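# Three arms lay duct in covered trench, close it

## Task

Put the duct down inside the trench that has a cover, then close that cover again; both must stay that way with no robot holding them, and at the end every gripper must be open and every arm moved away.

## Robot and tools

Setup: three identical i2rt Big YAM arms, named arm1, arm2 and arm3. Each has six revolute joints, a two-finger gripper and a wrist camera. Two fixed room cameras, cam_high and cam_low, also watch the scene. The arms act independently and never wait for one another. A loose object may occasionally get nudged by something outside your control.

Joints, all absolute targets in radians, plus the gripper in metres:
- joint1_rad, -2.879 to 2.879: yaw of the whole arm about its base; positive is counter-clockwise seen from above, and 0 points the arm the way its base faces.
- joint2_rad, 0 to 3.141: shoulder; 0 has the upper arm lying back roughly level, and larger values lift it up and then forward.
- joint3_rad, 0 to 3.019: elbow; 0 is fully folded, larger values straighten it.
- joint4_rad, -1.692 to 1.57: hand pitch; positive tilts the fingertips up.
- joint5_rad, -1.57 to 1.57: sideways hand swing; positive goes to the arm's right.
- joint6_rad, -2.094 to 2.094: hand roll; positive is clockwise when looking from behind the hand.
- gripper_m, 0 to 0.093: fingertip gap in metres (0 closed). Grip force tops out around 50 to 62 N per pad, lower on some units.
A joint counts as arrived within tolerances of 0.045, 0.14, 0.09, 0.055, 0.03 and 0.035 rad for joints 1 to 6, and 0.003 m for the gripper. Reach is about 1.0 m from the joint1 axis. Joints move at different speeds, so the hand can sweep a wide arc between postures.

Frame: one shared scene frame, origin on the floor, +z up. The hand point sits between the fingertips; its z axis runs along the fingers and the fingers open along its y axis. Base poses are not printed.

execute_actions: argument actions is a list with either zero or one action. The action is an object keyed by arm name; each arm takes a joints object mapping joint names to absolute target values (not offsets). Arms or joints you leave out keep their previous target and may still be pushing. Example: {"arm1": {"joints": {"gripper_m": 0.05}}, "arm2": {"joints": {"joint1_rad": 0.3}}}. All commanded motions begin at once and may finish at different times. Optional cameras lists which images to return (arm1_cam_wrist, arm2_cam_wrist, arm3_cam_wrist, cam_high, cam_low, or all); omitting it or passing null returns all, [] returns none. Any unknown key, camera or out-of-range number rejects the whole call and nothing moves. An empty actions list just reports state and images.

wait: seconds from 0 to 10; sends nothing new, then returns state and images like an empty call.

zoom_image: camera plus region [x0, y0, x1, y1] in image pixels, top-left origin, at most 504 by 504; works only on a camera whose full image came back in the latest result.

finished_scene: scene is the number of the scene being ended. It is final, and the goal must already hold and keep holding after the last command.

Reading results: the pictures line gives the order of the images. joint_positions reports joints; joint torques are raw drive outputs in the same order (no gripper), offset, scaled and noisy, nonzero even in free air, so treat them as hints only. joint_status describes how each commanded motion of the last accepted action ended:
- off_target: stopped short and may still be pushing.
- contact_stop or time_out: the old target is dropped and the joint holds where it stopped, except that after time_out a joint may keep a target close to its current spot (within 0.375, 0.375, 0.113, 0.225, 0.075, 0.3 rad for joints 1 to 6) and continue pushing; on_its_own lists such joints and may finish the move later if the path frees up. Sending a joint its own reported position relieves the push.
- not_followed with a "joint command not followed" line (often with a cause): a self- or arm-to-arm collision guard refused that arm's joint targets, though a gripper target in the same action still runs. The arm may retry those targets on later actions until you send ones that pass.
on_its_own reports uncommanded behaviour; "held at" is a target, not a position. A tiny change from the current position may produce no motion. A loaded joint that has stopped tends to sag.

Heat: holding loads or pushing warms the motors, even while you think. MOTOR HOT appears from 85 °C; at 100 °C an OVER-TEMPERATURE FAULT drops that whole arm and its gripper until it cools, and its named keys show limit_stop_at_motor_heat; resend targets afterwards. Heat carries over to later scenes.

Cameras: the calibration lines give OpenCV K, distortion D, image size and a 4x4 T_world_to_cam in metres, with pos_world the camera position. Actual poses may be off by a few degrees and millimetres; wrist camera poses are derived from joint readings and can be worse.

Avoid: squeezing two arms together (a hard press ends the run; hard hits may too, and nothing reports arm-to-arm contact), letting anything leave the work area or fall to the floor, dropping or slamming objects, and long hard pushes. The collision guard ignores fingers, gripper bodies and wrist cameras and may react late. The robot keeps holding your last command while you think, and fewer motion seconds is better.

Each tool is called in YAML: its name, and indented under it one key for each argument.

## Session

execute_actions:
  actions: []

Scene clock: 0.00 s.
Joint torques (N m, as the arm reports them, + toward a larger angle): no reading
arm1.joint_positions: joint1_rad=+0.445 joint2_rad=+0.502 joint3_rad=+1.355 joint4_rad=-1.406 joint5_rad=+0.180 joint6_rad=+0.027 gripper_m=+0.094
arm1.joint_status: not commanded
arm1.hand: x=-0.0539 y=-0.4463 z=+1.3693 quat_wxyz=(-0.318, +0.711, -0.502, -0.376) (m; scene frame)
arm2.joint_positions: joint1_rad=+0.288 joint2_rad=+0.588 joint3_rad=+1.385 joint4_rad=-1.286 joint5_rad=+0.003 joint6_rad=+0.038 gripper_m=+0.094
arm2.joint_status: not commanded
arm2.hand: x=-0.5867 y=-0.2276 z=+1.3619 quat_wxyz=(-0.299, +0.679, -0.526, -0.416) (m; scene frame)
arm3.joint_positions: joint1_rad=+0.325 joint2_rad=+0.555 joint3_rad=+1.338 joint4_rad=-1.455 joint5_rad=-0.295 joint6_rad=-0.420 gripper_m=+0.094
arm3.joint_status: not commanded
arm3.hand: x=+0.4135 y=-0.2786 z=+1.3101 quat_wxyz=(-0.219, +0.844, -0.296, -0.391) (m; scene frame)
pictures: arm1_cam_wrist, arm2_cam_wrist, arm3_cam_wrist, cam_high, cam_low
camera_calibration (this result's frames):
arm1_cam_wrist: T_world_to_cam=[[0.951737, 0.294942, 0.0848915, 0.0664084], [0.303821, -0.866197, -0.396731, 0.183417], [-0.0434798, 0.403375, -0.914001, 1.54927], [0, 0, 0, 1]] pos_world=[-0.0515672, -0.485647, 1.48316]
arm2_cam_wrist: T_world_to_cam=[[0.963744, 0.265146, -0.0299032, 0.664978], [0.227268, -0.874411, -0.428666, 0.522563], [-0.139807, 0.406328, -0.902968, 1.35923], [0, 0, 0, 1]] pos_world=[-0.569601, -0.271675, 1.47123]
arm3_cam_wrist: T_world_to_cam=[[0.671052, 0.72568, 0.151914, -0.278032], [0.732562, -0.617415, -0.286621, -0.0940536], [-0.114201, 0.303624, -0.945923, 1.49405], [0, 0, 0, 1]] pos_world=[0.426096, -0.309937, 1.42853]
Images, in order (width x height): arm1_cam_wrist 504x504, arm2_cam_wrist 504x504, arm3_cam_wrist 504x504, cam_high 504x504, cam_low 504x504.

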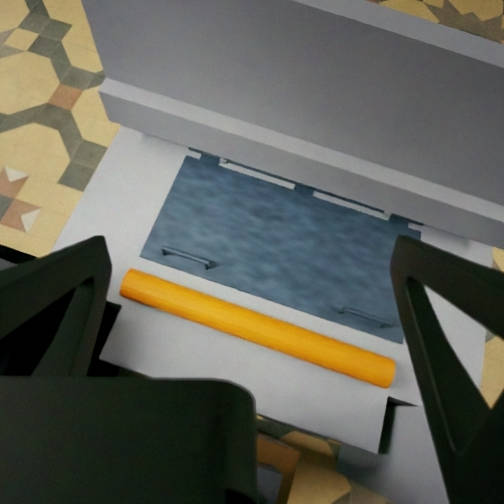

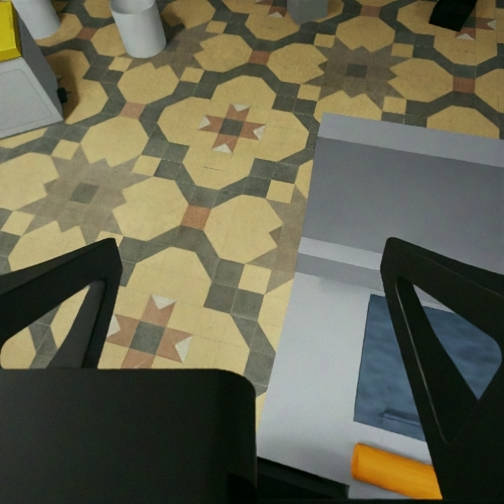

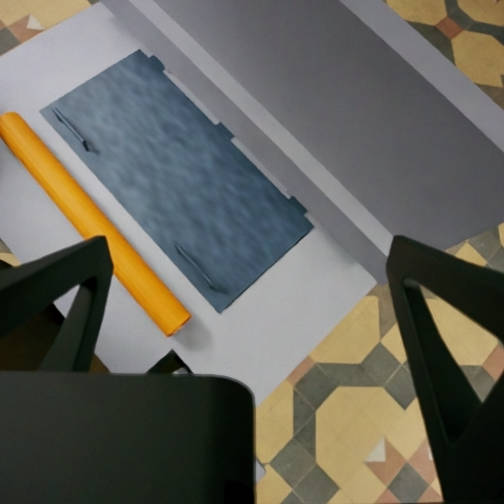

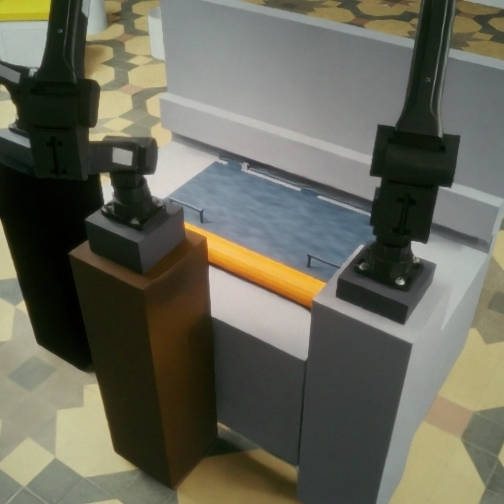

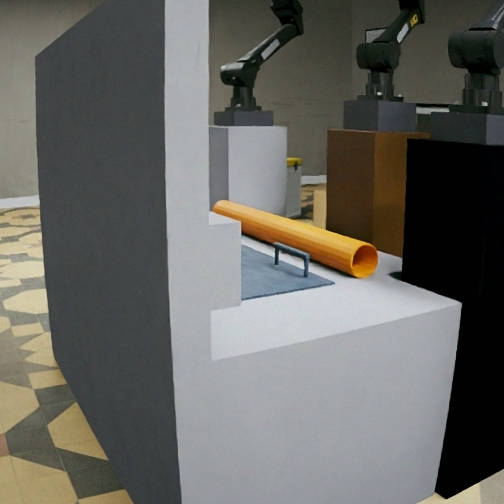

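zoom_image:
  camera: "cam_low"
  region: [220, 170, 360, 310]

zoom_image:
  camera: "cam_high"
  region: [150, 130, 400, 300]

zoom_image:
  camera: "arm1_cam_wrist"
  region: [100, 220, 260, 340]

zoom_image:
  camera: "arm1_cam_wrist"
  region: [280, 280, 440, 400]

Region (220, 170, 360, 310) of cam_low's 504x504 image, scaled by 3.600, with more detail than that image has.

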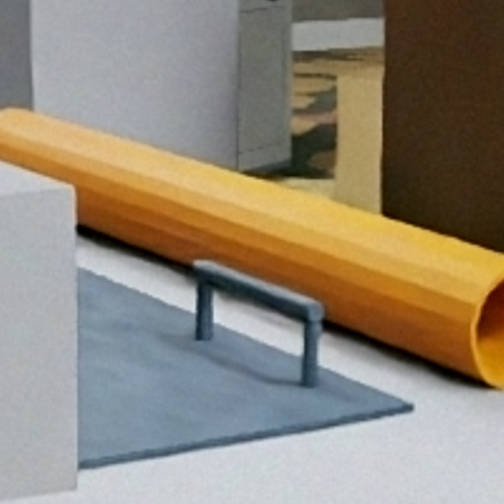

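Region (150, 130, 400, 300) of cam_high's 504x504 image, scaled by 2.016, with more detail than that image has; it fills the top 343 rows of this view, and the rest is white.

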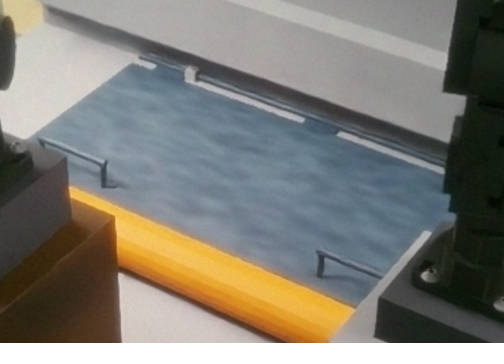

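Region (100, 220, 260, 340) of arm1_cam_wrist's 504x504 image, scaled by 3.150, with more detail than that image has; it fills the top 378 rows of this view, and the rest is white.

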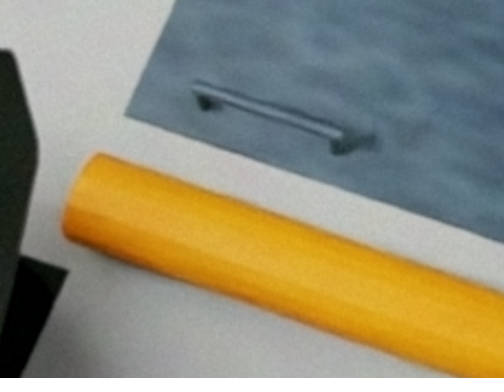

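Region (280, 280, 440, 400) of arm1_cam_wrist's 504x504 image, scaled by 3.150, with more detail than that image has; it fills the top 378 rows of this view, and the rest is white.

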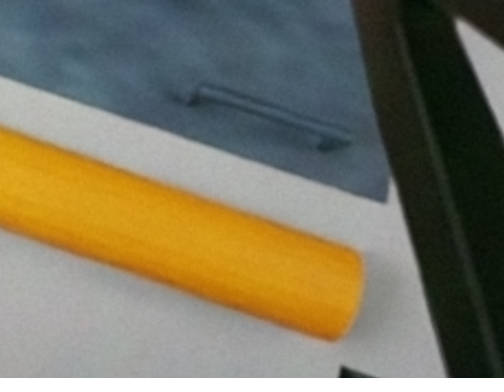

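execute_actions:
  actions:
    - {"arm1":{"joints":{"joint1_rad":-0.006,"joint2_rad":2.275,"joint3_rad":0.786,"joint4_rad":-0.085,"joint5_rad":-0.005,"joint6_rad":1.615,"gripper_m":0.093}},"arm2":{"joints":{"joint1_rad":-0.55,"joint2_rad":2.165,"joint3_rad":0.85,"joint4_rad":-0.25,"joint5_rad":0.0,"joint6_rad":0.835,"gripper_m":0.07}},"arm3":{"joints":{"joint1_rad":0.55,"joint2_rad":2.135,"joint3_rad":0.887,"joint4_rad":-0.32,"joint5_rad":0.005,"joint6_rad":-0.85,"gripper_m":0.07}}}

Scene clock: 122.17 s.
Joint torques (N m, as the arm reports them, + toward a larger angle): arm1=[  0.1  -11.93   0.66   0.59   0.01   0.1 ] | arm2=[ -0.12 -12.69   2.95   0.7    0.2    0.04] | arm3=[ -0.23 -11.42   2.57   0.54   0.06  -0.22]
arm1.joint_positions: joint1_rad=-0.009 joint2_rad=+2.267 joint3_rad=+0.785 joint4_rad=-0.096 joint5_rad=-0.001 joint6_rad=+1.603 gripper_m=+0.093
arm1.joint_status: all done
arm1.hand: x=-0.0040 y=-0.2707 z=+0.5888 quat_wxyz=(+0.000, -0.010, -1.000, +0.002) (m; scene frame)
arm2.joint_positions: joint1_rad=-0.554 joint2_rad=+2.168 joint3_rad=+0.847 joint4_rad=-0.258 joint5_rad=+0.000 joint6_rad=+0.825 gripper_m=+0.070
arm2.joint_status: all done
arm2.hand: x=-0.3189 y=-0.1247 z=+0.5969 quat_wxyz=(+0.001, +0.098, -0.995, +0.006) (m; scene frame)
arm3.joint_positions: joint1_rad=+0.548 joint2_rad=+2.139 joint3_rad=+0.888 joint4_rad=-0.330 joint5_rad=+0.001 joint6_rad=-0.840 gripper_m=+0.070
arm3.joint_status: all done
arm3.hand: x=+0.3045 y=-0.1139 z=+0.6051 quat_wxyz=(+0.010, +0.996, -0.083, -0.001) (m; scene frame)
pictures: arm1_cam_wrist, arm2_cam_wrist, arm3_cam_wrist, cam_high, cam_low
camera_calibration (this result's frames):
arm1_cam_wrist: T_world_to_cam=[[-0.00839613, -0.99992, 0.00945127, -0.27654], [-0.814592, 0.0123212, 0.579903, -0.331068], [-0.579973, -0.00282999, -0.814631, 0.596609], [0, 0, 0, 1]] pos_world=[0.0740095, -0.270751, 0.680617]
arm2_cam_wrist: T_world_to_cam=[[0.194727, -0.980727, 0.0160037, -0.0712879], [-0.791014, -0.147369, 0.593783, -0.620645], [-0.579981, -0.128285, -0.804466, 0.398256], [0, 0, 0, 1]] pos_world=[-0.246077, -0.110288, 0.690053]
arm3_cam_wrist: T_world_to_cam=[[0.157237, 0.987506, -0.010447, 0.067206], [0.799458, -0.12107, 0.588396, -0.607941], [0.579779, -0.100869, -0.808506, 0.424176], [0, 0, 0, 1]] pos_world=[0.229527, -0.0971832, 0.701361]
Images, in order (width x height): arm1_cam_wrist 504x504, arm2_cam_wrist 504x504, arm3_cam_wrist 504x504, cam_high 504x504, cam_low 504x504.

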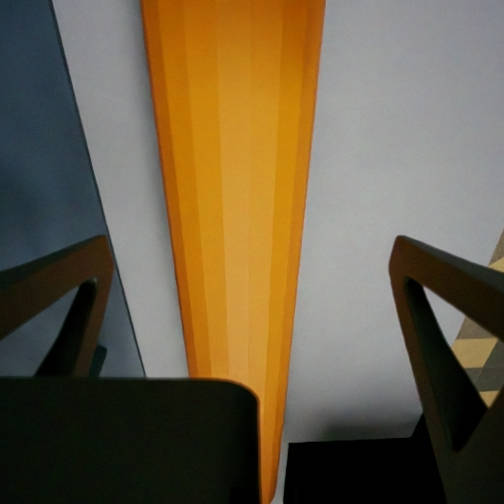

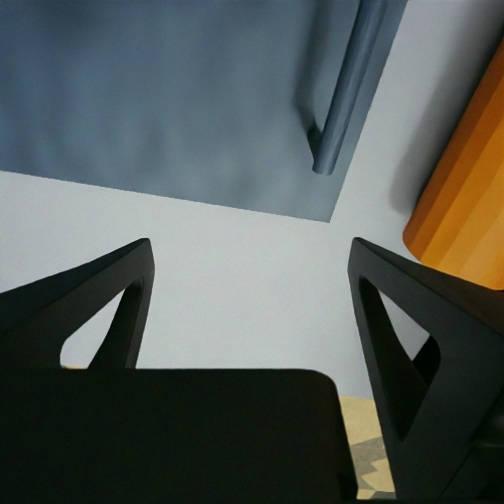

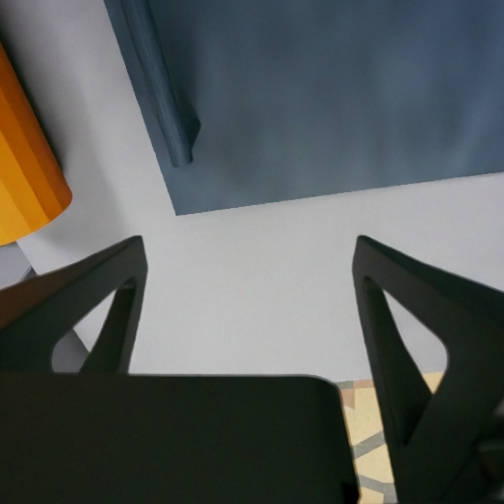

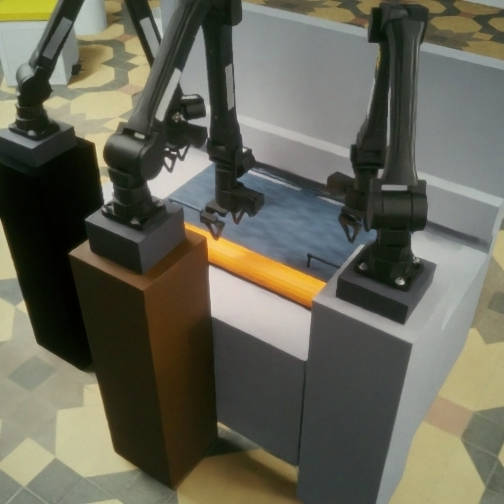

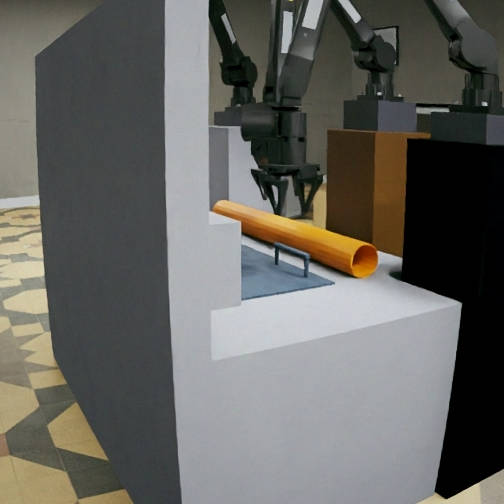

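execute_actions:
  actions:
    - {"arm1":{"joints":{"joint2_rad":2.532,"joint3_rad":0.904,"joint4_rad":0.092}},"arm2":{"joints":{"joint1_rad":-0.737,"joint2_rad":2.35,"joint3_rad":0.919,"joint4_rad":-0.125}},"arm3":{"joints":{"joint1_rad":0.733,"joint2_rad":2.311,"joint3_rad":0.947,"joint4_rad":-0.19}}}
  cameras: ["arm1_cam_wrist","arm2_cam_wrist","arm3_cam_wrist","cam_high"]

Scene clock: 161.93 s.
Joint torques (N m, as the arm reports them, + toward a larger angle): arm1=[ 0.13 -6.1  -0.69  0.15 -0.03  0.08] | arm2=[  0.74 -13.04   1.8    0.66   0.18   0.03] | arm3=[ -0.59 -12.23   1.82   0.54  -0.02  -0.21]
arm1.joint_positions: joint1_rad=-0.009 joint2_rad=+2.419 joint3_rad=+0.928 joint4_rad=+0.102 joint5_rad=+0.000 joint6_rad=+1.605 gripper_m=+0.093
arm1.joint_status: all done
arm1.hand: x=-0.0049 y=-0.1932 z=+0.5455 quat_wxyz=(+0.002, -0.010, -0.996, -0.093) (m; scene frame)
arm2.joint_positions: joint1_rad=-0.751 joint2_rad=+2.354 joint3_rad=+0.915 joint4_rad=-0.132 joint5_rad=+0.000 joint6_rad=+0.826 gripper_m=+0.070
arm2.joint_status: all done
arm2.hand: x=-0.2557 y=-0.1673 z=+0.5343 quat_wxyz=(-0.002, -0.001, -1.000, +0.003) (m; scene frame)
arm3.joint_positions: joint1_rad=+0.735 joint2_rad=+2.318 joint3_rad=+0.946 joint4_rad=-0.198 joint5_rad=+0.003 joint6_rad=-0.841 gripper_m=+0.070
arm3.joint_status: all done
arm3.hand: x=+0.2421 y=-0.1571 z=+0.5432 quat_wxyz=(+0.005, +1.000, +0.011, -0.004) (m; scene frame)
pictures: arm1_cam_wrist, arm2_cam_wrist, arm3_cam_wrist, cam_high
camera_calibration (this result's frames):
arm1_cam_wrist: T_world_to_cam=[[-0.0103551, -0.983633, -0.179886, -0.0922109], [-0.81357, -0.096305, 0.573437, -0.325044], [-0.581375, 0.152288, -0.799257, 0.582623], [0, 0, 0, 1]] pos_world=[0.0733224, -0.210731, 0.63547]
arm2_cam_wrist: T_world_to_cam=[[-0.00239994, -0.999956, 0.00906044, -0.17432], [-0.809072, 0.00726655, 0.587665, -0.515173], [-0.587705, -0.00592019, -0.809054, 0.40001], [0, 0, 0, 1]] pos_world=[-0.182143, -0.168201, 0.627958]
arm3_cam_wrist: T_world_to_cam=[[-0.0308049, 0.999525, 0.000429799, 0.160589], [0.812847, 0.0248013, 0.58195, -0.503689], [0.581663, 0.0182763, -0.813225, 0.426798], [0, 0, 0, 1]] pos_world=[0.166116, -0.155821, 0.640135]
Images, in order (width x height): arm1_cam_wrist 504x504, arm2_cam_wrist 504x504, arm3_cam_wrist 504x504, cam_high 504x504.

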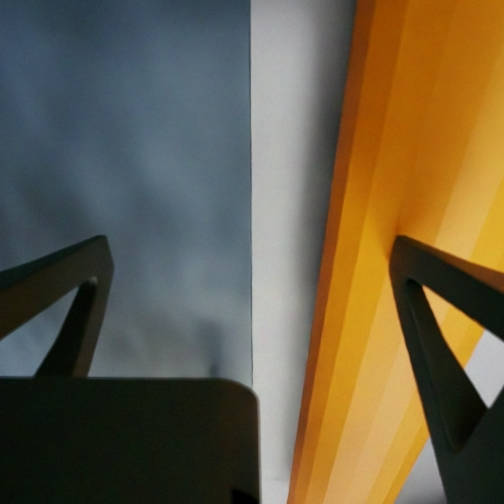

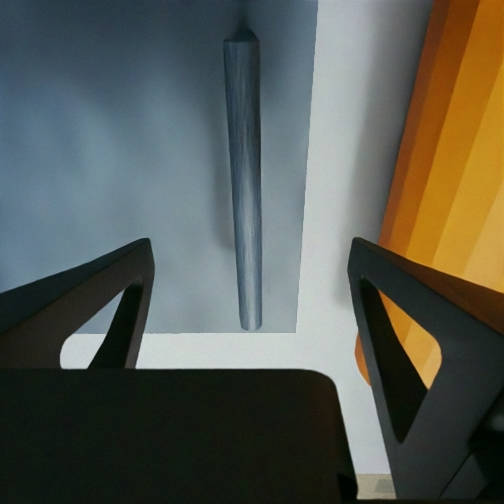

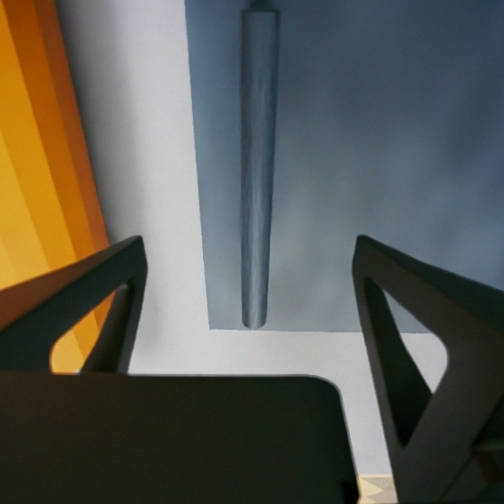

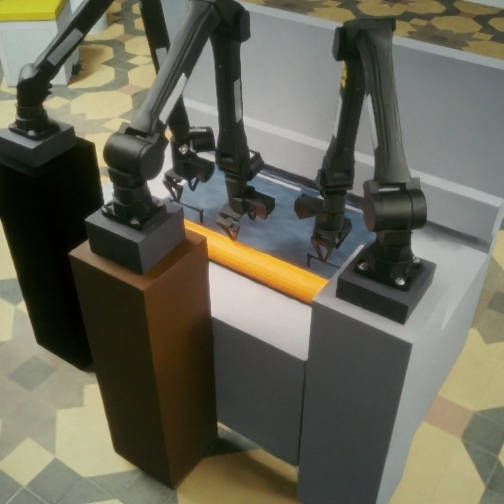

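execute_actions:
  actions:
    - {"arm1":{"joints":{"joint2_rad":2.37,"joint3_rad":0.915,"joint4_rad":0.10}},"arm2":{"joints":{"joint1_rad":-0.73,"joint2_rad":2.435,"joint3_rad":0.958,"joint4_rad":-0.083}},"arm3":{"joints":{"joint1_rad":0.725,"joint2_rad":2.394,"joint3_rad":0.982,"joint4_rad":-0.145}}}
  cameras: ["arm1_cam_wrist","arm2_cam_wrist","arm3_cam_wrist","cam_high"]

Scene clock: 168.73 s.
Joint torques (N m, as the arm reports them, + toward a larger angle): arm1=[  0.13 -14.14   1.12   0.54  -0.03   0.08] | arm2=[  0.55 -12.93   1.36   0.61   0.17   0.04] | arm3=[ -1.   -12.2    1.89   0.49  -0.02  -0.21]
arm1.joint_positions: joint1_rad=-0.009 joint2_rad=+2.367 joint3_rad=+0.916 joint4_rad=+0.102 joint5_rad=+0.000 joint6_rad=+1.605 gripper_m=+0.093
arm1.joint_status: all done
arm1.hand: x=-0.0051 y=-0.1792 z=+0.5658 quat_wxyz=(+0.002, -0.010, -0.994, -0.113) (m; scene frame)
arm2.joint_positions: joint1_rad=-0.744 joint2_rad=+2.429 joint3_rad=+0.955 joint4_rad=-0.089 joint5_rad=+0.000 joint6_rad=+0.826 gripper_m=+0.070
arm2.joint_status: all done
arm2.hand: x=-0.2547 y=-0.1630 z=+0.5083 quat_wxyz=(-0.004, +0.002, -1.000, +0.000) (m; scene frame)
arm3.joint_positions: joint1_rad=+0.732 joint2_rad=+2.392 joint3_rad=+0.975 joint4_rad=-0.153 joint5_rad=+0.003 joint6_rad=-0.841 gripper_m=+0.070
arm3.joint_status: all done
arm3.hand: x=+0.2430 y=-0.1568 z=+0.5171 quat_wxyz=(+0.005, +1.000, +0.010, -0.004) (m; scene frame)
pictures: arm1_cam_wrist, arm2_cam_wrist, arm3_cam_wrist, cam_high
camera_calibration (this result's frames):
arm1_cam_wrist: T_world_to_cam=[[-0.0104255, -0.975642, -0.219122, -0.0511343], [-0.813266, -0.119225, 0.569546, -0.337425], [-0.581798, 0.184142, -0.792214, 0.598349], [0, 0, 0, 1]] pos_world=[0.073169, -0.2003, 0.654994]
arm2_cam_wrist: T_world_to_cam=[[0.00371406, -0.999985, 0.00402569, -0.165589], [-0.811794, -0.000664286, 0.583944, -0.499211], [-0.583932, -0.00543683, -0.811784, 0.382029], [0, 0, 0, 1]] pos_world=[-0.181563, -0.163841, 0.602303]
arm3_cam_wrist: T_world_to_cam=[[-0.027737, 0.999614, 0.00125982, 0.159114], [0.813351, 0.0218359, 0.581364, -0.489471], [0.581112, 0.01715, -0.813643, 0.405269], [0, 0, 0, 1]] pos_world=[0.167019, -0.155315, 0.614105]
Images, in order (width x height): arm1_cam_wrist 504x504, arm2_cam_wrist 504x504, arm3_cam_wrist 504x504, cam_high 504x504.

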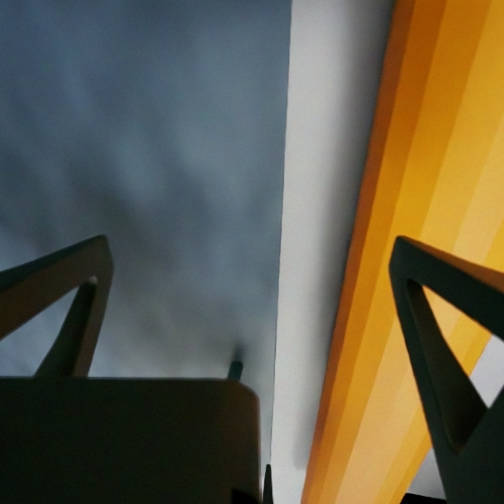

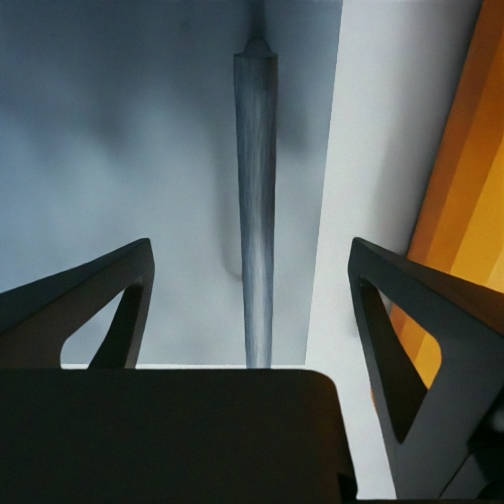

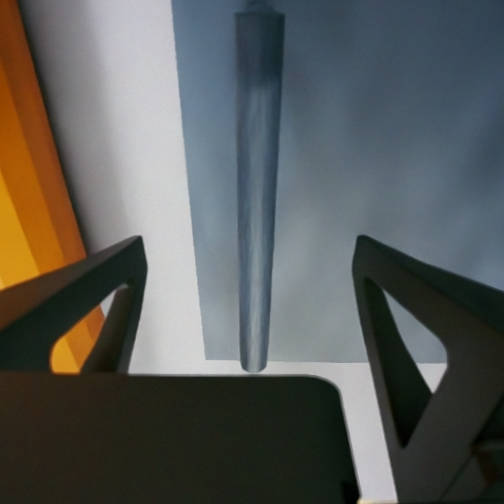

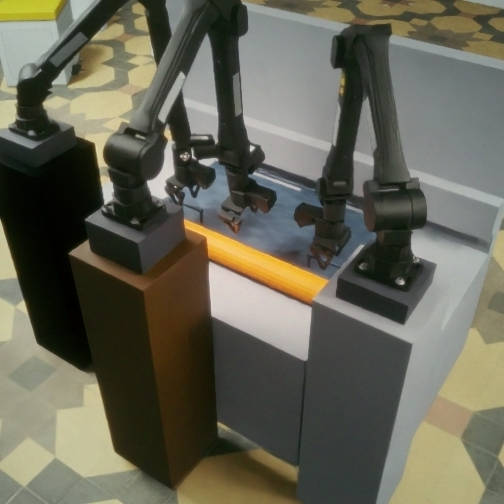

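execute_actions:
  actions:
    - {"arm1":{"joints":{"joint2_rad":2.37,"joint3_rad":0.792,"joint4_rad":0.065}},"arm2":{"joints":{"joint1_rad":-0.726,"joint2_rad":2.53,"joint3_rad":1.002,"joint4_rad":-0.04}},"arm3":{"joints":{"joint1_rad":0.72,"joint2_rad":2.485,"joint3_rad":1.027,"joint4_rad":-0.10}}}
  cameras: ["arm1_cam_wrist","arm2_cam_wrist","arm3_cam_wrist","cam_low"]

zoom_image:
  camera: "cam_low"
  region: [220, 170, 360, 310]

Scene clock: 208.67 s.
Joint torques (N m, as the arm reports them, + toward a larger angle): arm1=[  0.16 -12.38   0.27   0.17  -0.03   0.08] | arm2=[  0.52 -13.86   0.71   0.65   0.19   0.05] | arm3=[ -0.91 -11.77   1.13   0.45  -0.02  -0.21]
arm1.joint_positions: joint1_rad=-0.009 joint2_rad=+2.365 joint3_rad=+0.788 joint4_rad=+0.068 joint5_rad=+0.000 joint6_rad=+1.605 gripper_m=+0.093
arm1.joint_status: all done
arm1.hand: x=-0.0039 y=-0.2672 z=+0.5577 quat_wxyz=(+0.000, -0.011, -0.999, -0.032) (m; scene frame)
arm2.joint_positions: joint1_rad=-0.741 joint2_rad=+2.527 joint3_rad=+1.001 joint4_rad=-0.046 joint5_rad=+0.000 joint6_rad=+0.826 gripper_m=+0.070
arm2.joint_status: all done
arm2.hand: x=-0.2588 y=-0.1655 z=+0.4735 quat_wxyz=(-0.001, +0.004, -1.000, +0.004) (m; scene frame)
arm3.joint_positions: joint1_rad=+0.727 joint2_rad=+2.483 joint3_rad=+1.025 joint4_rad=-0.108 joint5_rad=+0.003 joint6_rad=-0.841 gripper_m=+0.070
arm3.joint_status: all done
arm3.hand: x=+0.2425 y=-0.1536 z=+0.4844 quat_wxyz=(+0.003, +1.000, +0.007, -0.005) (m; scene frame)
pictures: arm1_cam_wrist, arm2_cam_wrist, arm3_cam_wrist, cam_low
camera_calibration (this result's frames):
arm1_cam_wrist: T_world_to_cam=[[-0.0102697, -0.998172, -0.0595596, -0.23372], [-0.814491, -0.0262031, 0.579584, -0.323102], [-0.580085, 0.0544629, -0.812733, 0.585599], [0, 0, 0, 1]] pos_world=[0.0741329, -0.273653, 0.64928]
arm2_cam_wrist: T_world_to_cam=[[0.00751993, -0.999914, 0.0107737, -0.170205], [-0.808167, 0.000267876, 0.588953, -0.483498], [-0.588905, -0.0131358, -0.808096, 0.347115], [0, 0, 0, 1]] pos_world=[-0.18505, -0.165501, 0.567093]
arm3_cam_wrist: T_world_to_cam=[[-0.0219604, 0.999752, 0.00378319, 0.153361], [0.814772, 0.015704, 0.579569, -0.470563], [0.579366, 0.01581, -0.814914, 0.379672], [0, 0, 0, 1]] pos_world=[0.166801, -0.151936, 0.581543]
Images, in order (width x height): arm1_cam_wrist 504x504, arm2_cam_wrist 504x504, arm3_cam_wrist 504x504, cam_low 504x504.

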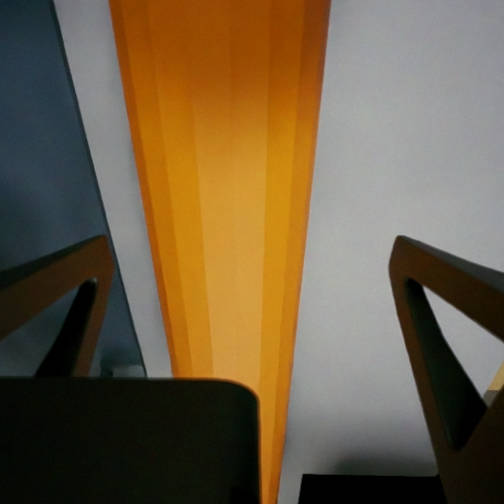

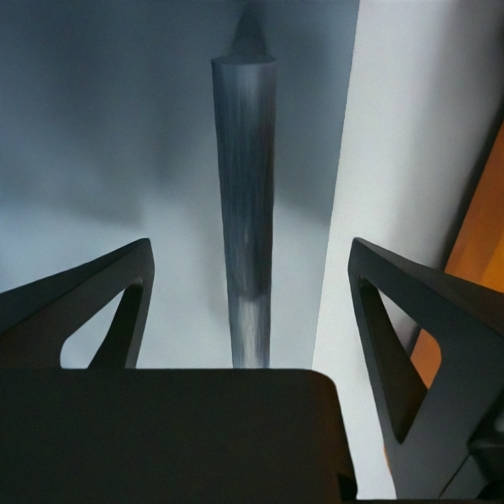

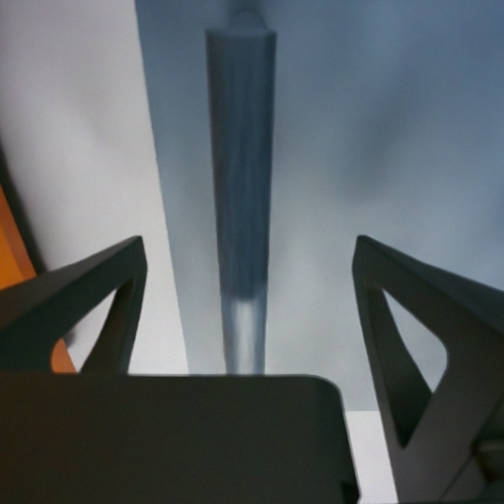

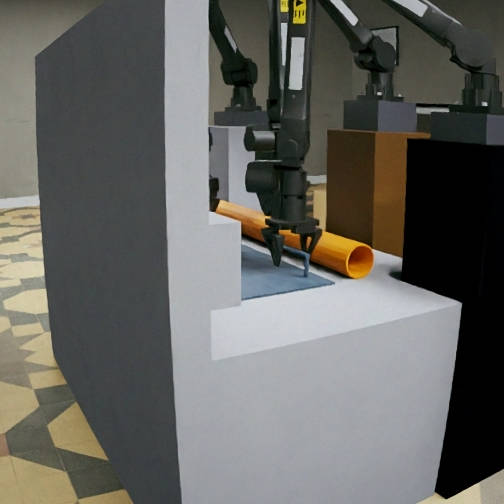

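Region (220, 170, 360, 310) of cam_low's 504x504 image, scaled by 3.600, with more detail than that image has.

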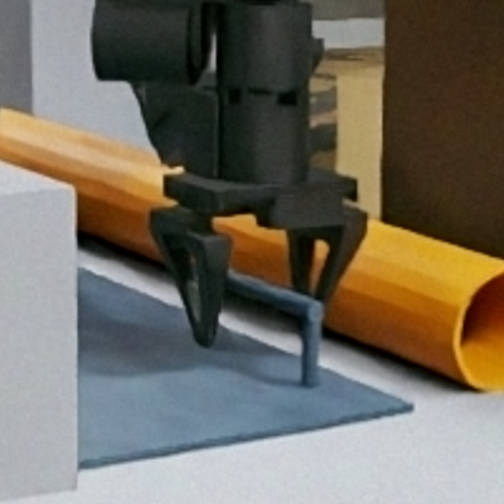

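execute_actions:
  actions:
    - {"arm1":{"joints":{"joint2_rad":2.462,"joint3_rad":0.871}},"arm2":{"joints":{"gripper_m":0.0}},"arm3":{"joints":{"gripper_m":0.0}}}
  cameras: ["arm1_cam_wrist","arm2_cam_wrist","arm3_cam_wrist"]

Scene clock: 223.70 s.
Joint torques (N m, as the arm reports them, + toward a larger angle): arm1=[  0.13 -12.07  -0.09   0.19  -0.03   0.08] | arm2=[  0.69 -13.31   0.69   0.63   0.18   0.11] | arm3=[ -0.98 -12.03   1.17   0.45   0.12  -0.21]
arm1.joint_positions: joint1_rad=-0.009 joint2_rad=+2.444 joint3_rad=+0.873 joint4_rad=+0.068 joint5_rad=+0.000 joint6_rad=+1.605 gripper_m=+0.093
arm1.joint_status: all done
arm1.hand: x=-0.0042 y=-0.2468 z=+0.5324 quat_wxyz=(+0.000, -0.011, -0.999, -0.036) (m; scene frame)
arm2.joint_positions: joint1_rad=-0.740 joint2_rad=+2.527 joint3_rad=+1.001 joint4_rad=-0.045 joint5_rad=+0.001 joint6_rad=+0.818 gripper_m=+0.009
arm2.joint_status: gripper_m off_target (ended at +0.009, target +0.000)
arm2.hand: x=-0.2587 y=-0.1653 z=+0.4735 quat_wxyz=(-0.001, +0.008, -1.000, +0.003) (m; scene frame)
arm3.joint_positions: joint1_rad=+0.728 joint2_rad=+2.483 joint3_rad=+1.024 joint4_rad=-0.108 joint5_rad=-0.001 joint6_rad=-0.842 gripper_m=+0.009
arm3.joint_status: gripper_m off_target (ended at +0.009, target +0.000)
arm3.hand: x=+0.2422 y=-0.1549 z=+0.4843 quat_wxyz=(+0.005, +1.000, +0.008, -0.006) (m; scene frame)
pictures: arm1_cam_wrist, arm2_cam_wrist, arm3_cam_wrist
camera_calibration (this result's frames):
arm1_cam_wrist: T_world_to_cam=[[-0.0102694, -0.99774, -0.0664107, -0.211163], [-0.814439, -0.030187, 0.579463, -0.309004], [-0.580158, 0.0600381, -0.812288, 0.564899], [0, 0, 0, 1]] pos_world=[0.0738971, -0.253929, 0.623894]
arm2_cam_wrist: T_world_to_cam=[[0.0159091, -0.999818, 0.0104947, -0.167693], [-0.808574, -0.0066903, 0.588356, -0.484418], [-0.588179, -0.0178459, -0.808534, 0.346771], [0, 0, 0, 1]] pos_world=[-0.185056, -0.164715, 0.567146]
arm3_cam_wrist: T_world_to_cam=[[-0.0238855, 0.999715, 0.000425649, 0.156726], [0.815926, 0.0192483, 0.577836, -0.469137], [0.577662, 0.0141492, -0.816153, 0.380619], [0, 0, 0, 1]] pos_world=[0.166656, -0.153036, 0.581661]
Images, in order (width x height): arm1_cam_wrist 504x504, arm2_cam_wrist 504x504, arm3_cam_wrist 504x504.

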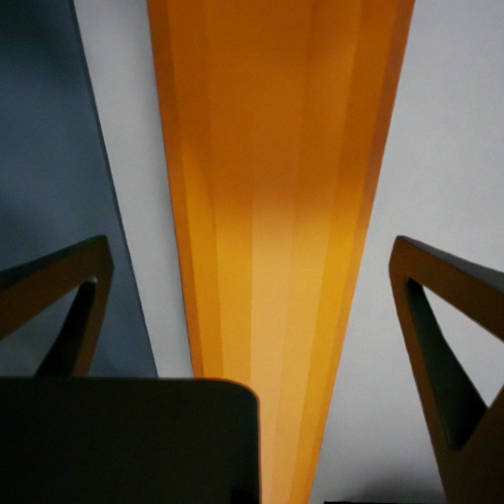

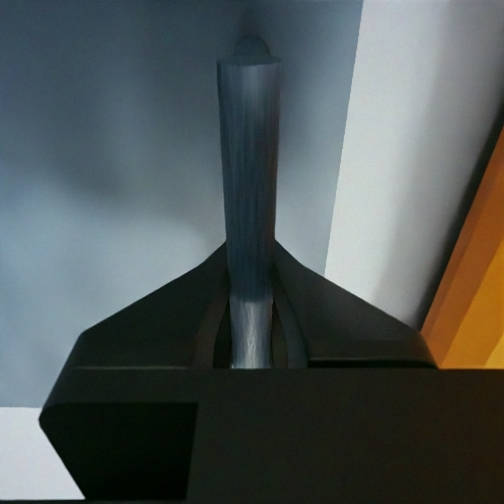

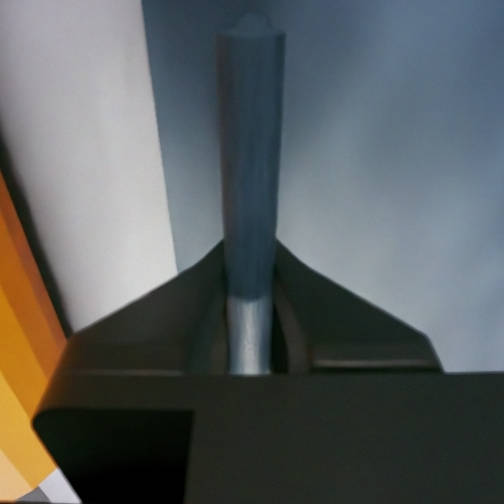

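execute_actions:
  actions:
    - {"arm1":{"joints":{"joint2_rad":2.54,"joint3_rad":0.911}}}
  cameras: ["arm1_cam_wrist"]

Scene clock: 235.20 s.
Joint torques (N m, as the arm reports them, + toward a larger angle): arm1=[  0.16 -12.7   -0.37   0.1   -0.03   0.09] | arm2=[  0.61 -13.27   0.65   0.61   0.17   0.12] | arm3=[ -1.   -11.96   1.18   0.46   0.12  -0.2 ]
arm1.joint_positions: joint1_rad=-0.009 joint2_rad=+2.527 joint3_rad=+0.911 joint4_rad=+0.068 joint5_rad=+0.000 joint6_rad=+1.605 gripper_m=+0.093
arm1.joint_status: all done
arm1.hand: x=-0.0040 y=-0.2605 z=+0.5039 quat_wxyz=(+0.000, -0.011, -1.000, -0.013) (m; scene frame)
arm2.joint_positions: joint1_rad=-0.740 joint2_rad=+2.527 joint3_rad=+1.001 joint4_rad=-0.045 joint5_rad=+0.001 joint6_rad=+0.818 gripper_m=+0.009
arm2.joint_status: not commanded
arm2.hand: x=-0.2587 y=-0.1653 z=+0.4735 quat_wxyz=(-0.001, +0.008, -1.000, +0.003) (m; scene frame)
arm3.joint_positions: joint1_rad=+0.728 joint2_rad=+2.483 joint3_rad=+1.024 joint4_rad=-0.108 joint5_rad=-0.001 joint6_rad=-0.842 gripper_m=+0.009
arm3.joint_status: not commanded
arm3.hand: x=+0.2422 y=-0.1549 z=+0.4843 quat_wxyz=(+0.005, +1.000, +0.008, -0.006) (m; scene frame)
pictures: arm1_cam_wrist
camera_calibration (this result's frames):
arm1_cam_wrist: T_world_to_cam=[[-0.0102828, -0.999725, -0.0210748, -0.250041], [-0.814784, -0.00384096, 0.579752, -0.286], [-0.579674, 0.0231329, -0.81452, 0.534171], [0, 0, 0, 1]] pos_world=[0.0740459, -0.263428, 0.595632]
Images, in order (width x height): arm1_cam_wrist 504x504.

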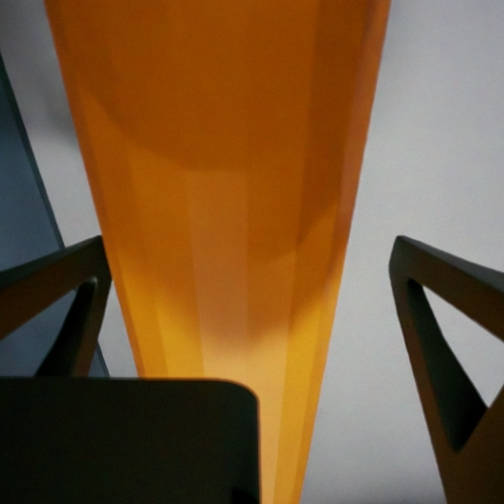

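execute_actions:
  actions:
    - {"arm1":{"joints":{"joint2_rad":2.636,"joint3_rad":0.986}}}
  cameras: ["arm1_cam_wrist","cam_low"]

Scene clock: 241.67 s.
Joint torques (N m, as the arm reports them, + toward a larger angle): arm1=[  0.13 -12.93  -0.44   0.07  -0.03   0.09] | arm2=[  0.57 -13.45   0.63   0.57   0.17   0.12] | arm3=[ -1.   -12.1    1.17   0.44   0.11  -0.21]
arm1.joint_positions: joint1_rad=-0.009 joint2_rad=+2.621 joint3_rad=+0.986 joint4_rad=+0.068 joint5_rad=+0.000 joint6_rad=+1.605 gripper_m=+0.093
arm1.joint_status: all done
arm1.hand: x=-0.0040 y=-0.2579 z=+0.4708 quat_wxyz=(+0.000, -0.011, -1.000, -0.004) (m; scene frame)
arm2.joint_positions: joint1_rad=-0.740 joint2_rad=+2.527 joint3_rad=+1.001 joint4_rad=-0.045 joint5_rad=+0.001 joint6_rad=+0.818 gripper_m=+0.009
arm2.joint_status: not commanded
arm2.hand: x=-0.2587 y=-0.1653 z=+0.4735 quat_wxyz=(-0.001, +0.008, -1.000, +0.003) (m; scene frame)
arm3.joint_positions: joint1_rad=+0.728 joint2_rad=+2.483 joint3_rad=+1.024 joint4_rad=-0.108 joint5_rad=-0.001 joint6_rad=-0.842 gripper_m=+0.009
arm3.joint_status: not commanded
arm3.hand: x=+0.2422 y=-0.1549 z=+0.4843 quat_wxyz=(+0.005, +1.000, +0.008, -0.006) (m; scene frame)
pictures: arm1_cam_wrist, cam_low
camera_calibration (this result's frames):
arm1_cam_wrist: T_world_to_cam=[[-0.0102956, -0.999942, -0.00315192, -0.256643], [-0.81492, 0.00656378, 0.579537, -0.264046], [-0.579483, 0.00853521, -0.81494, 0.503617], [0, 0, 0, 1]] pos_world=[0.0740192, -0.259194, 0.562633]
Images, in order (width x height): arm1_cam_wrist 504x504, cam_low 504x504.

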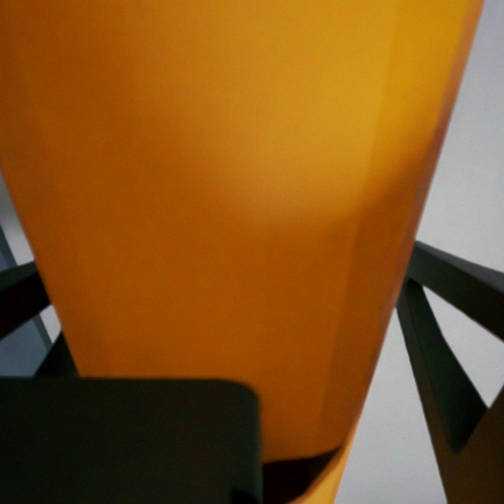

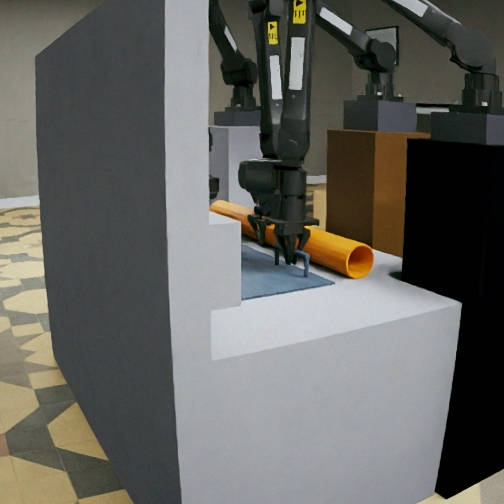

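execute_actions:
  actions:
    - {"arm1":{"joints":{"joint2_rad":2.625,"gripper_m":0.05}},"arm2":{"joints":{"joint1_rad":-0.686,"joint2_rad":2.226,"joint3_rad":0.956,"joint4_rad":-0.226,"joint6_rad":0.866}},"arm3":{"joints":{"joint1_rad":0.683,"joint2_rad":2.193,"joint3_rad":0.99,"joint4_rad":-0.292,"joint6_rad":-0.884}}}
  cameras: ["arm1_cam_wrist","cam_high","cam_low"]

Scene clock: 253.03 s.
Joint torques (N m, as the arm reports them, + toward a larger angle): arm1=[  0.1  -13.51  -0.72   0.02  -0.02   0.08] | arm2=[  0.81 -18.84   3.25   0.38  -0.36   0.08] | arm3=[ -0.78 -16.48   3.36   0.48   0.51  -0.18]
arm1.joint_positions: joint1_rad=-0.009 joint2_rad=+2.619 joint3_rad=+0.990 joint4_rad=+0.070 joint5_rad=+0.000 joint6_rad=+1.607 gripper_m=+0.073
arm1.joint_status: gripper_m off_target (ended at +0.073, target +0.050); the others done
arm1.hand: x=-0.0041 y=-0.2545 z=+0.4711 quat_wxyz=(+0.000, -0.011, -1.000, -0.007) (m; scene frame)
arm2.joint_positions: joint1_rad=-0.700 joint2_rad=+2.294 joint3_rad=+0.946 joint4_rad=-0.229 joint5_rad=+0.012 joint6_rad=+0.853 gripper_m=+0.009
arm2.joint_status: all done
arm2.hand: x=-0.2570 y=-0.1411 z=+0.5587 quat_wxyz=(-0.004, +0.011, -1.000, +0.009) (m; scene frame)
arm3.joint_positions: joint1_rad=+0.691 joint2_rad=+2.255 joint3_rad=+0.977 joint4_rad=-0.300 joint5_rad=-0.011 joint6_rad=-0.878 gripper_m=+0.009
arm3.joint_status: all done
arm3.hand: x=+0.2423 y=-0.1327 z=+0.5708 quat_wxyz=(+0.012, +1.000, +0.007, -0.007) (m; scene frame)
pictures: arm1_cam_wrist, cam_high, cam_low
camera_calibration (this result's frames):
arm1_cam_wrist: T_world_to_cam=[[-0.0118144, -0.999884, -0.00962627, -0.25025], [-0.814631, 0.00404199, 0.579965, -0.265185], [-0.579859, 0.0146938, -0.814585, 0.505186], [0, 0, 0, 1]] pos_world=[0.0739516, -0.256572, 0.562906]
Images, in order (width x height): arm1_cam_wrist 504x504, cam_high 504x504, cam_low 504x504.

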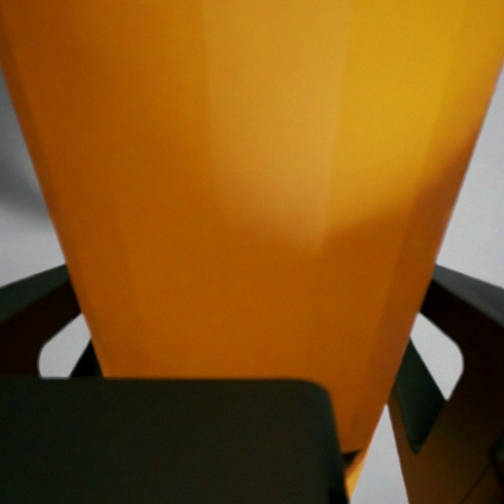

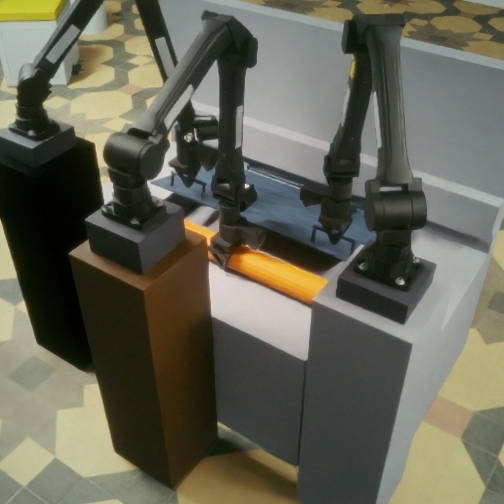

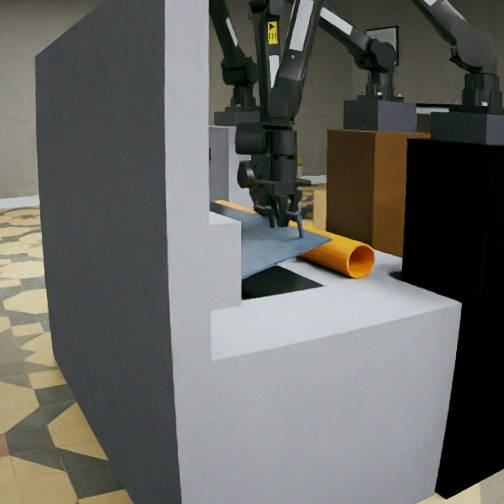

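execute_actions:
  actions:
    - {"arm1":{"joints":{"joint2_rad":2.505,"joint3_rad":0.865,"joint4_rad":0.30}},"arm2":{"joints":{"joint1_rad":-0.62,"joint2_rad":2.037,"joint3_rad":1.026,"joint4_rad":-0.455,"joint6_rad":0.932}},"arm3":{"joints":{"joint1_rad":0.62,"joint2_rad":2.012,"joint3_rad":1.07,"joint4_rad":-0.515,"joint6_rad":-0.945}}}
  cameras: ["cam_high","cam_low"]

Scene clock: 266.87 s.
Joint torques (N m, as the arm reports them, + toward a larger angle): arm1=[  0.11 -15.66  -0.66   1.05  -0.02   0.06] | arm2=[  0.79 -18.3    8.12  -0.15  -0.48   0.08] | arm3=[ -1.04 -16.14   8.2   -0.14   0.55  -0.15]
arm1.joint_positions: joint1_rad=-0.009 joint2_rad=+2.534 joint3_rad=+0.868 joint4_rad=+0.286 joint5_rad=+0.000 joint6_rad=+1.607 gripper_m=+0.073
arm1.joint_status: all done
arm1.hand: x=-0.0043 y=-0.2370 z=+0.5071 quat_wxyz=(+0.002, -0.011, -0.995, -0.097) (m; scene frame)
arm2.joint_positions: joint1_rad=-0.631 joint2_rad=+2.100 joint3_rad=+0.987 joint4_rad=-0.443 joint5_rad=+0.016 joint6_rad=+0.921 gripper_m=+0.009
arm2.joint_status: all done
arm2.hand: x=-0.2564 y=-0.0934 z=+0.6420 quat_wxyz=(-0.012, +0.011, -1.000, +0.002) (m; scene frame)
arm3.joint_positions: joint1_rad=+0.626 joint2_rad=+2.065 joint3_rad=+1.020 joint4_rad=-0.506 joint5_rad=-0.012 joint6_rad=-0.943 gripper_m=+0.009
arm3.joint_status: all done
arm3.hand: x=+0.2431 y=-0.0865 z=+0.6562 quat_wxyz=(+0.002, +1.000, +0.007, -0.015) (m; scene frame)
pictures: cam_high, cam_low
Images, in order (width x height): cam_high 504x504, cam_low 504x504.

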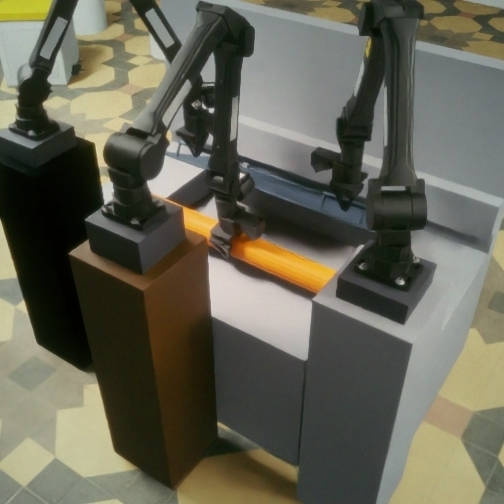

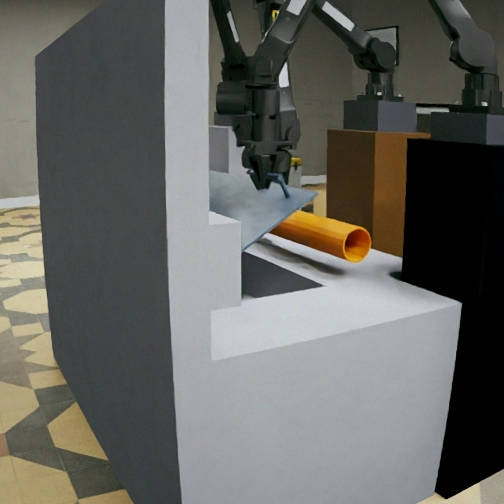

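execute_actions:
  actions:
    - {"arm1":{"joints":{"joint1_rad":-0.04,"joint2_rad":2.59,"joint3_rad":0.938,"joint4_rad":0.585,"joint6_rad":1.553}},"arm2":{"joints":{"joint1_rad":-0.549,"joint2_rad":1.985,"joint3_rad":1.186,"joint4_rad":-0.674,"joint6_rad":1.002}},"arm3":{"joints":{"joint1_rad":0.549,"joint2_rad":1.968,"joint3_rad":1.232,"joint4_rad":-0.738,"joint6_rad":-1.012}}}
  cameras: ["cam_high","cam_low"]

Scene clock: 279.83 s.
Joint torques (N m, as the arm reports them, + toward a larger angle): arm1=[ -0.21 -15.1   -0.03   2.25  -0.01  -0.12] | arm2=[  1.78 -20.91  12.04  -0.13  -0.97   0.28] | arm3=[ -3.02 -18.56  11.26  -0.1    0.99  -0.34]
arm1.joint_positions: joint1_rad=-0.038 joint2_rad=+2.603 joint3_rad=+0.937 joint4_rad=+0.554 joint5_rad=-0.001 joint6_rad=+1.562 gripper_m=+0.073
arm1.joint_status: all done
arm1.hand: x=+0.0076 y=-0.1647 z=+0.5036 quat_wxyz=(-0.003, -0.003, -0.973, -0.229) (m; scene frame)
arm2.joint_positions: joint1_rad=-0.585 joint2_rad=+2.071 joint3_rad=+1.115 joint4_rad=-0.666 joint5_rad=+0.026 joint6_rad=+0.971 gripper_m=+0.009
arm2.joint_status: all done
arm2.hand: x=-0.2571 y=-0.0599 z=+0.6800 quat_wxyz=(+0.002, +0.010, -0.999, +0.031) (m; scene frame)
arm3.joint_positions: joint1_rad=+0.581 joint2_rad=+2.042 joint3_rad=+1.153 joint4_rad=-0.733 joint5_rad=-0.024 joint6_rad=-0.992 gripper_m=+0.009
arm3.joint_status: all done
arm3.hand: x=+0.2446 y=-0.0542 z=+0.6953 quat_wxyz=(+0.034, +0.999, +0.009, -0.001) (m; scene frame)
pictures: cam_high, cam_low
Images, in order (width x height): cam_high 504x504, cam_low 504x504.

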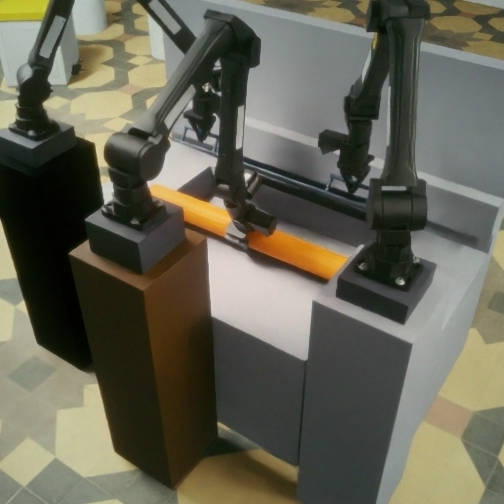

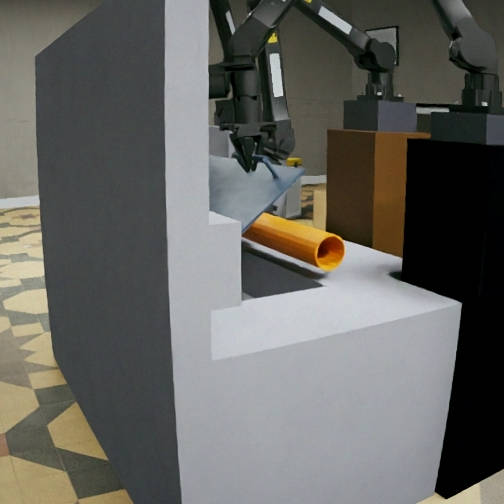

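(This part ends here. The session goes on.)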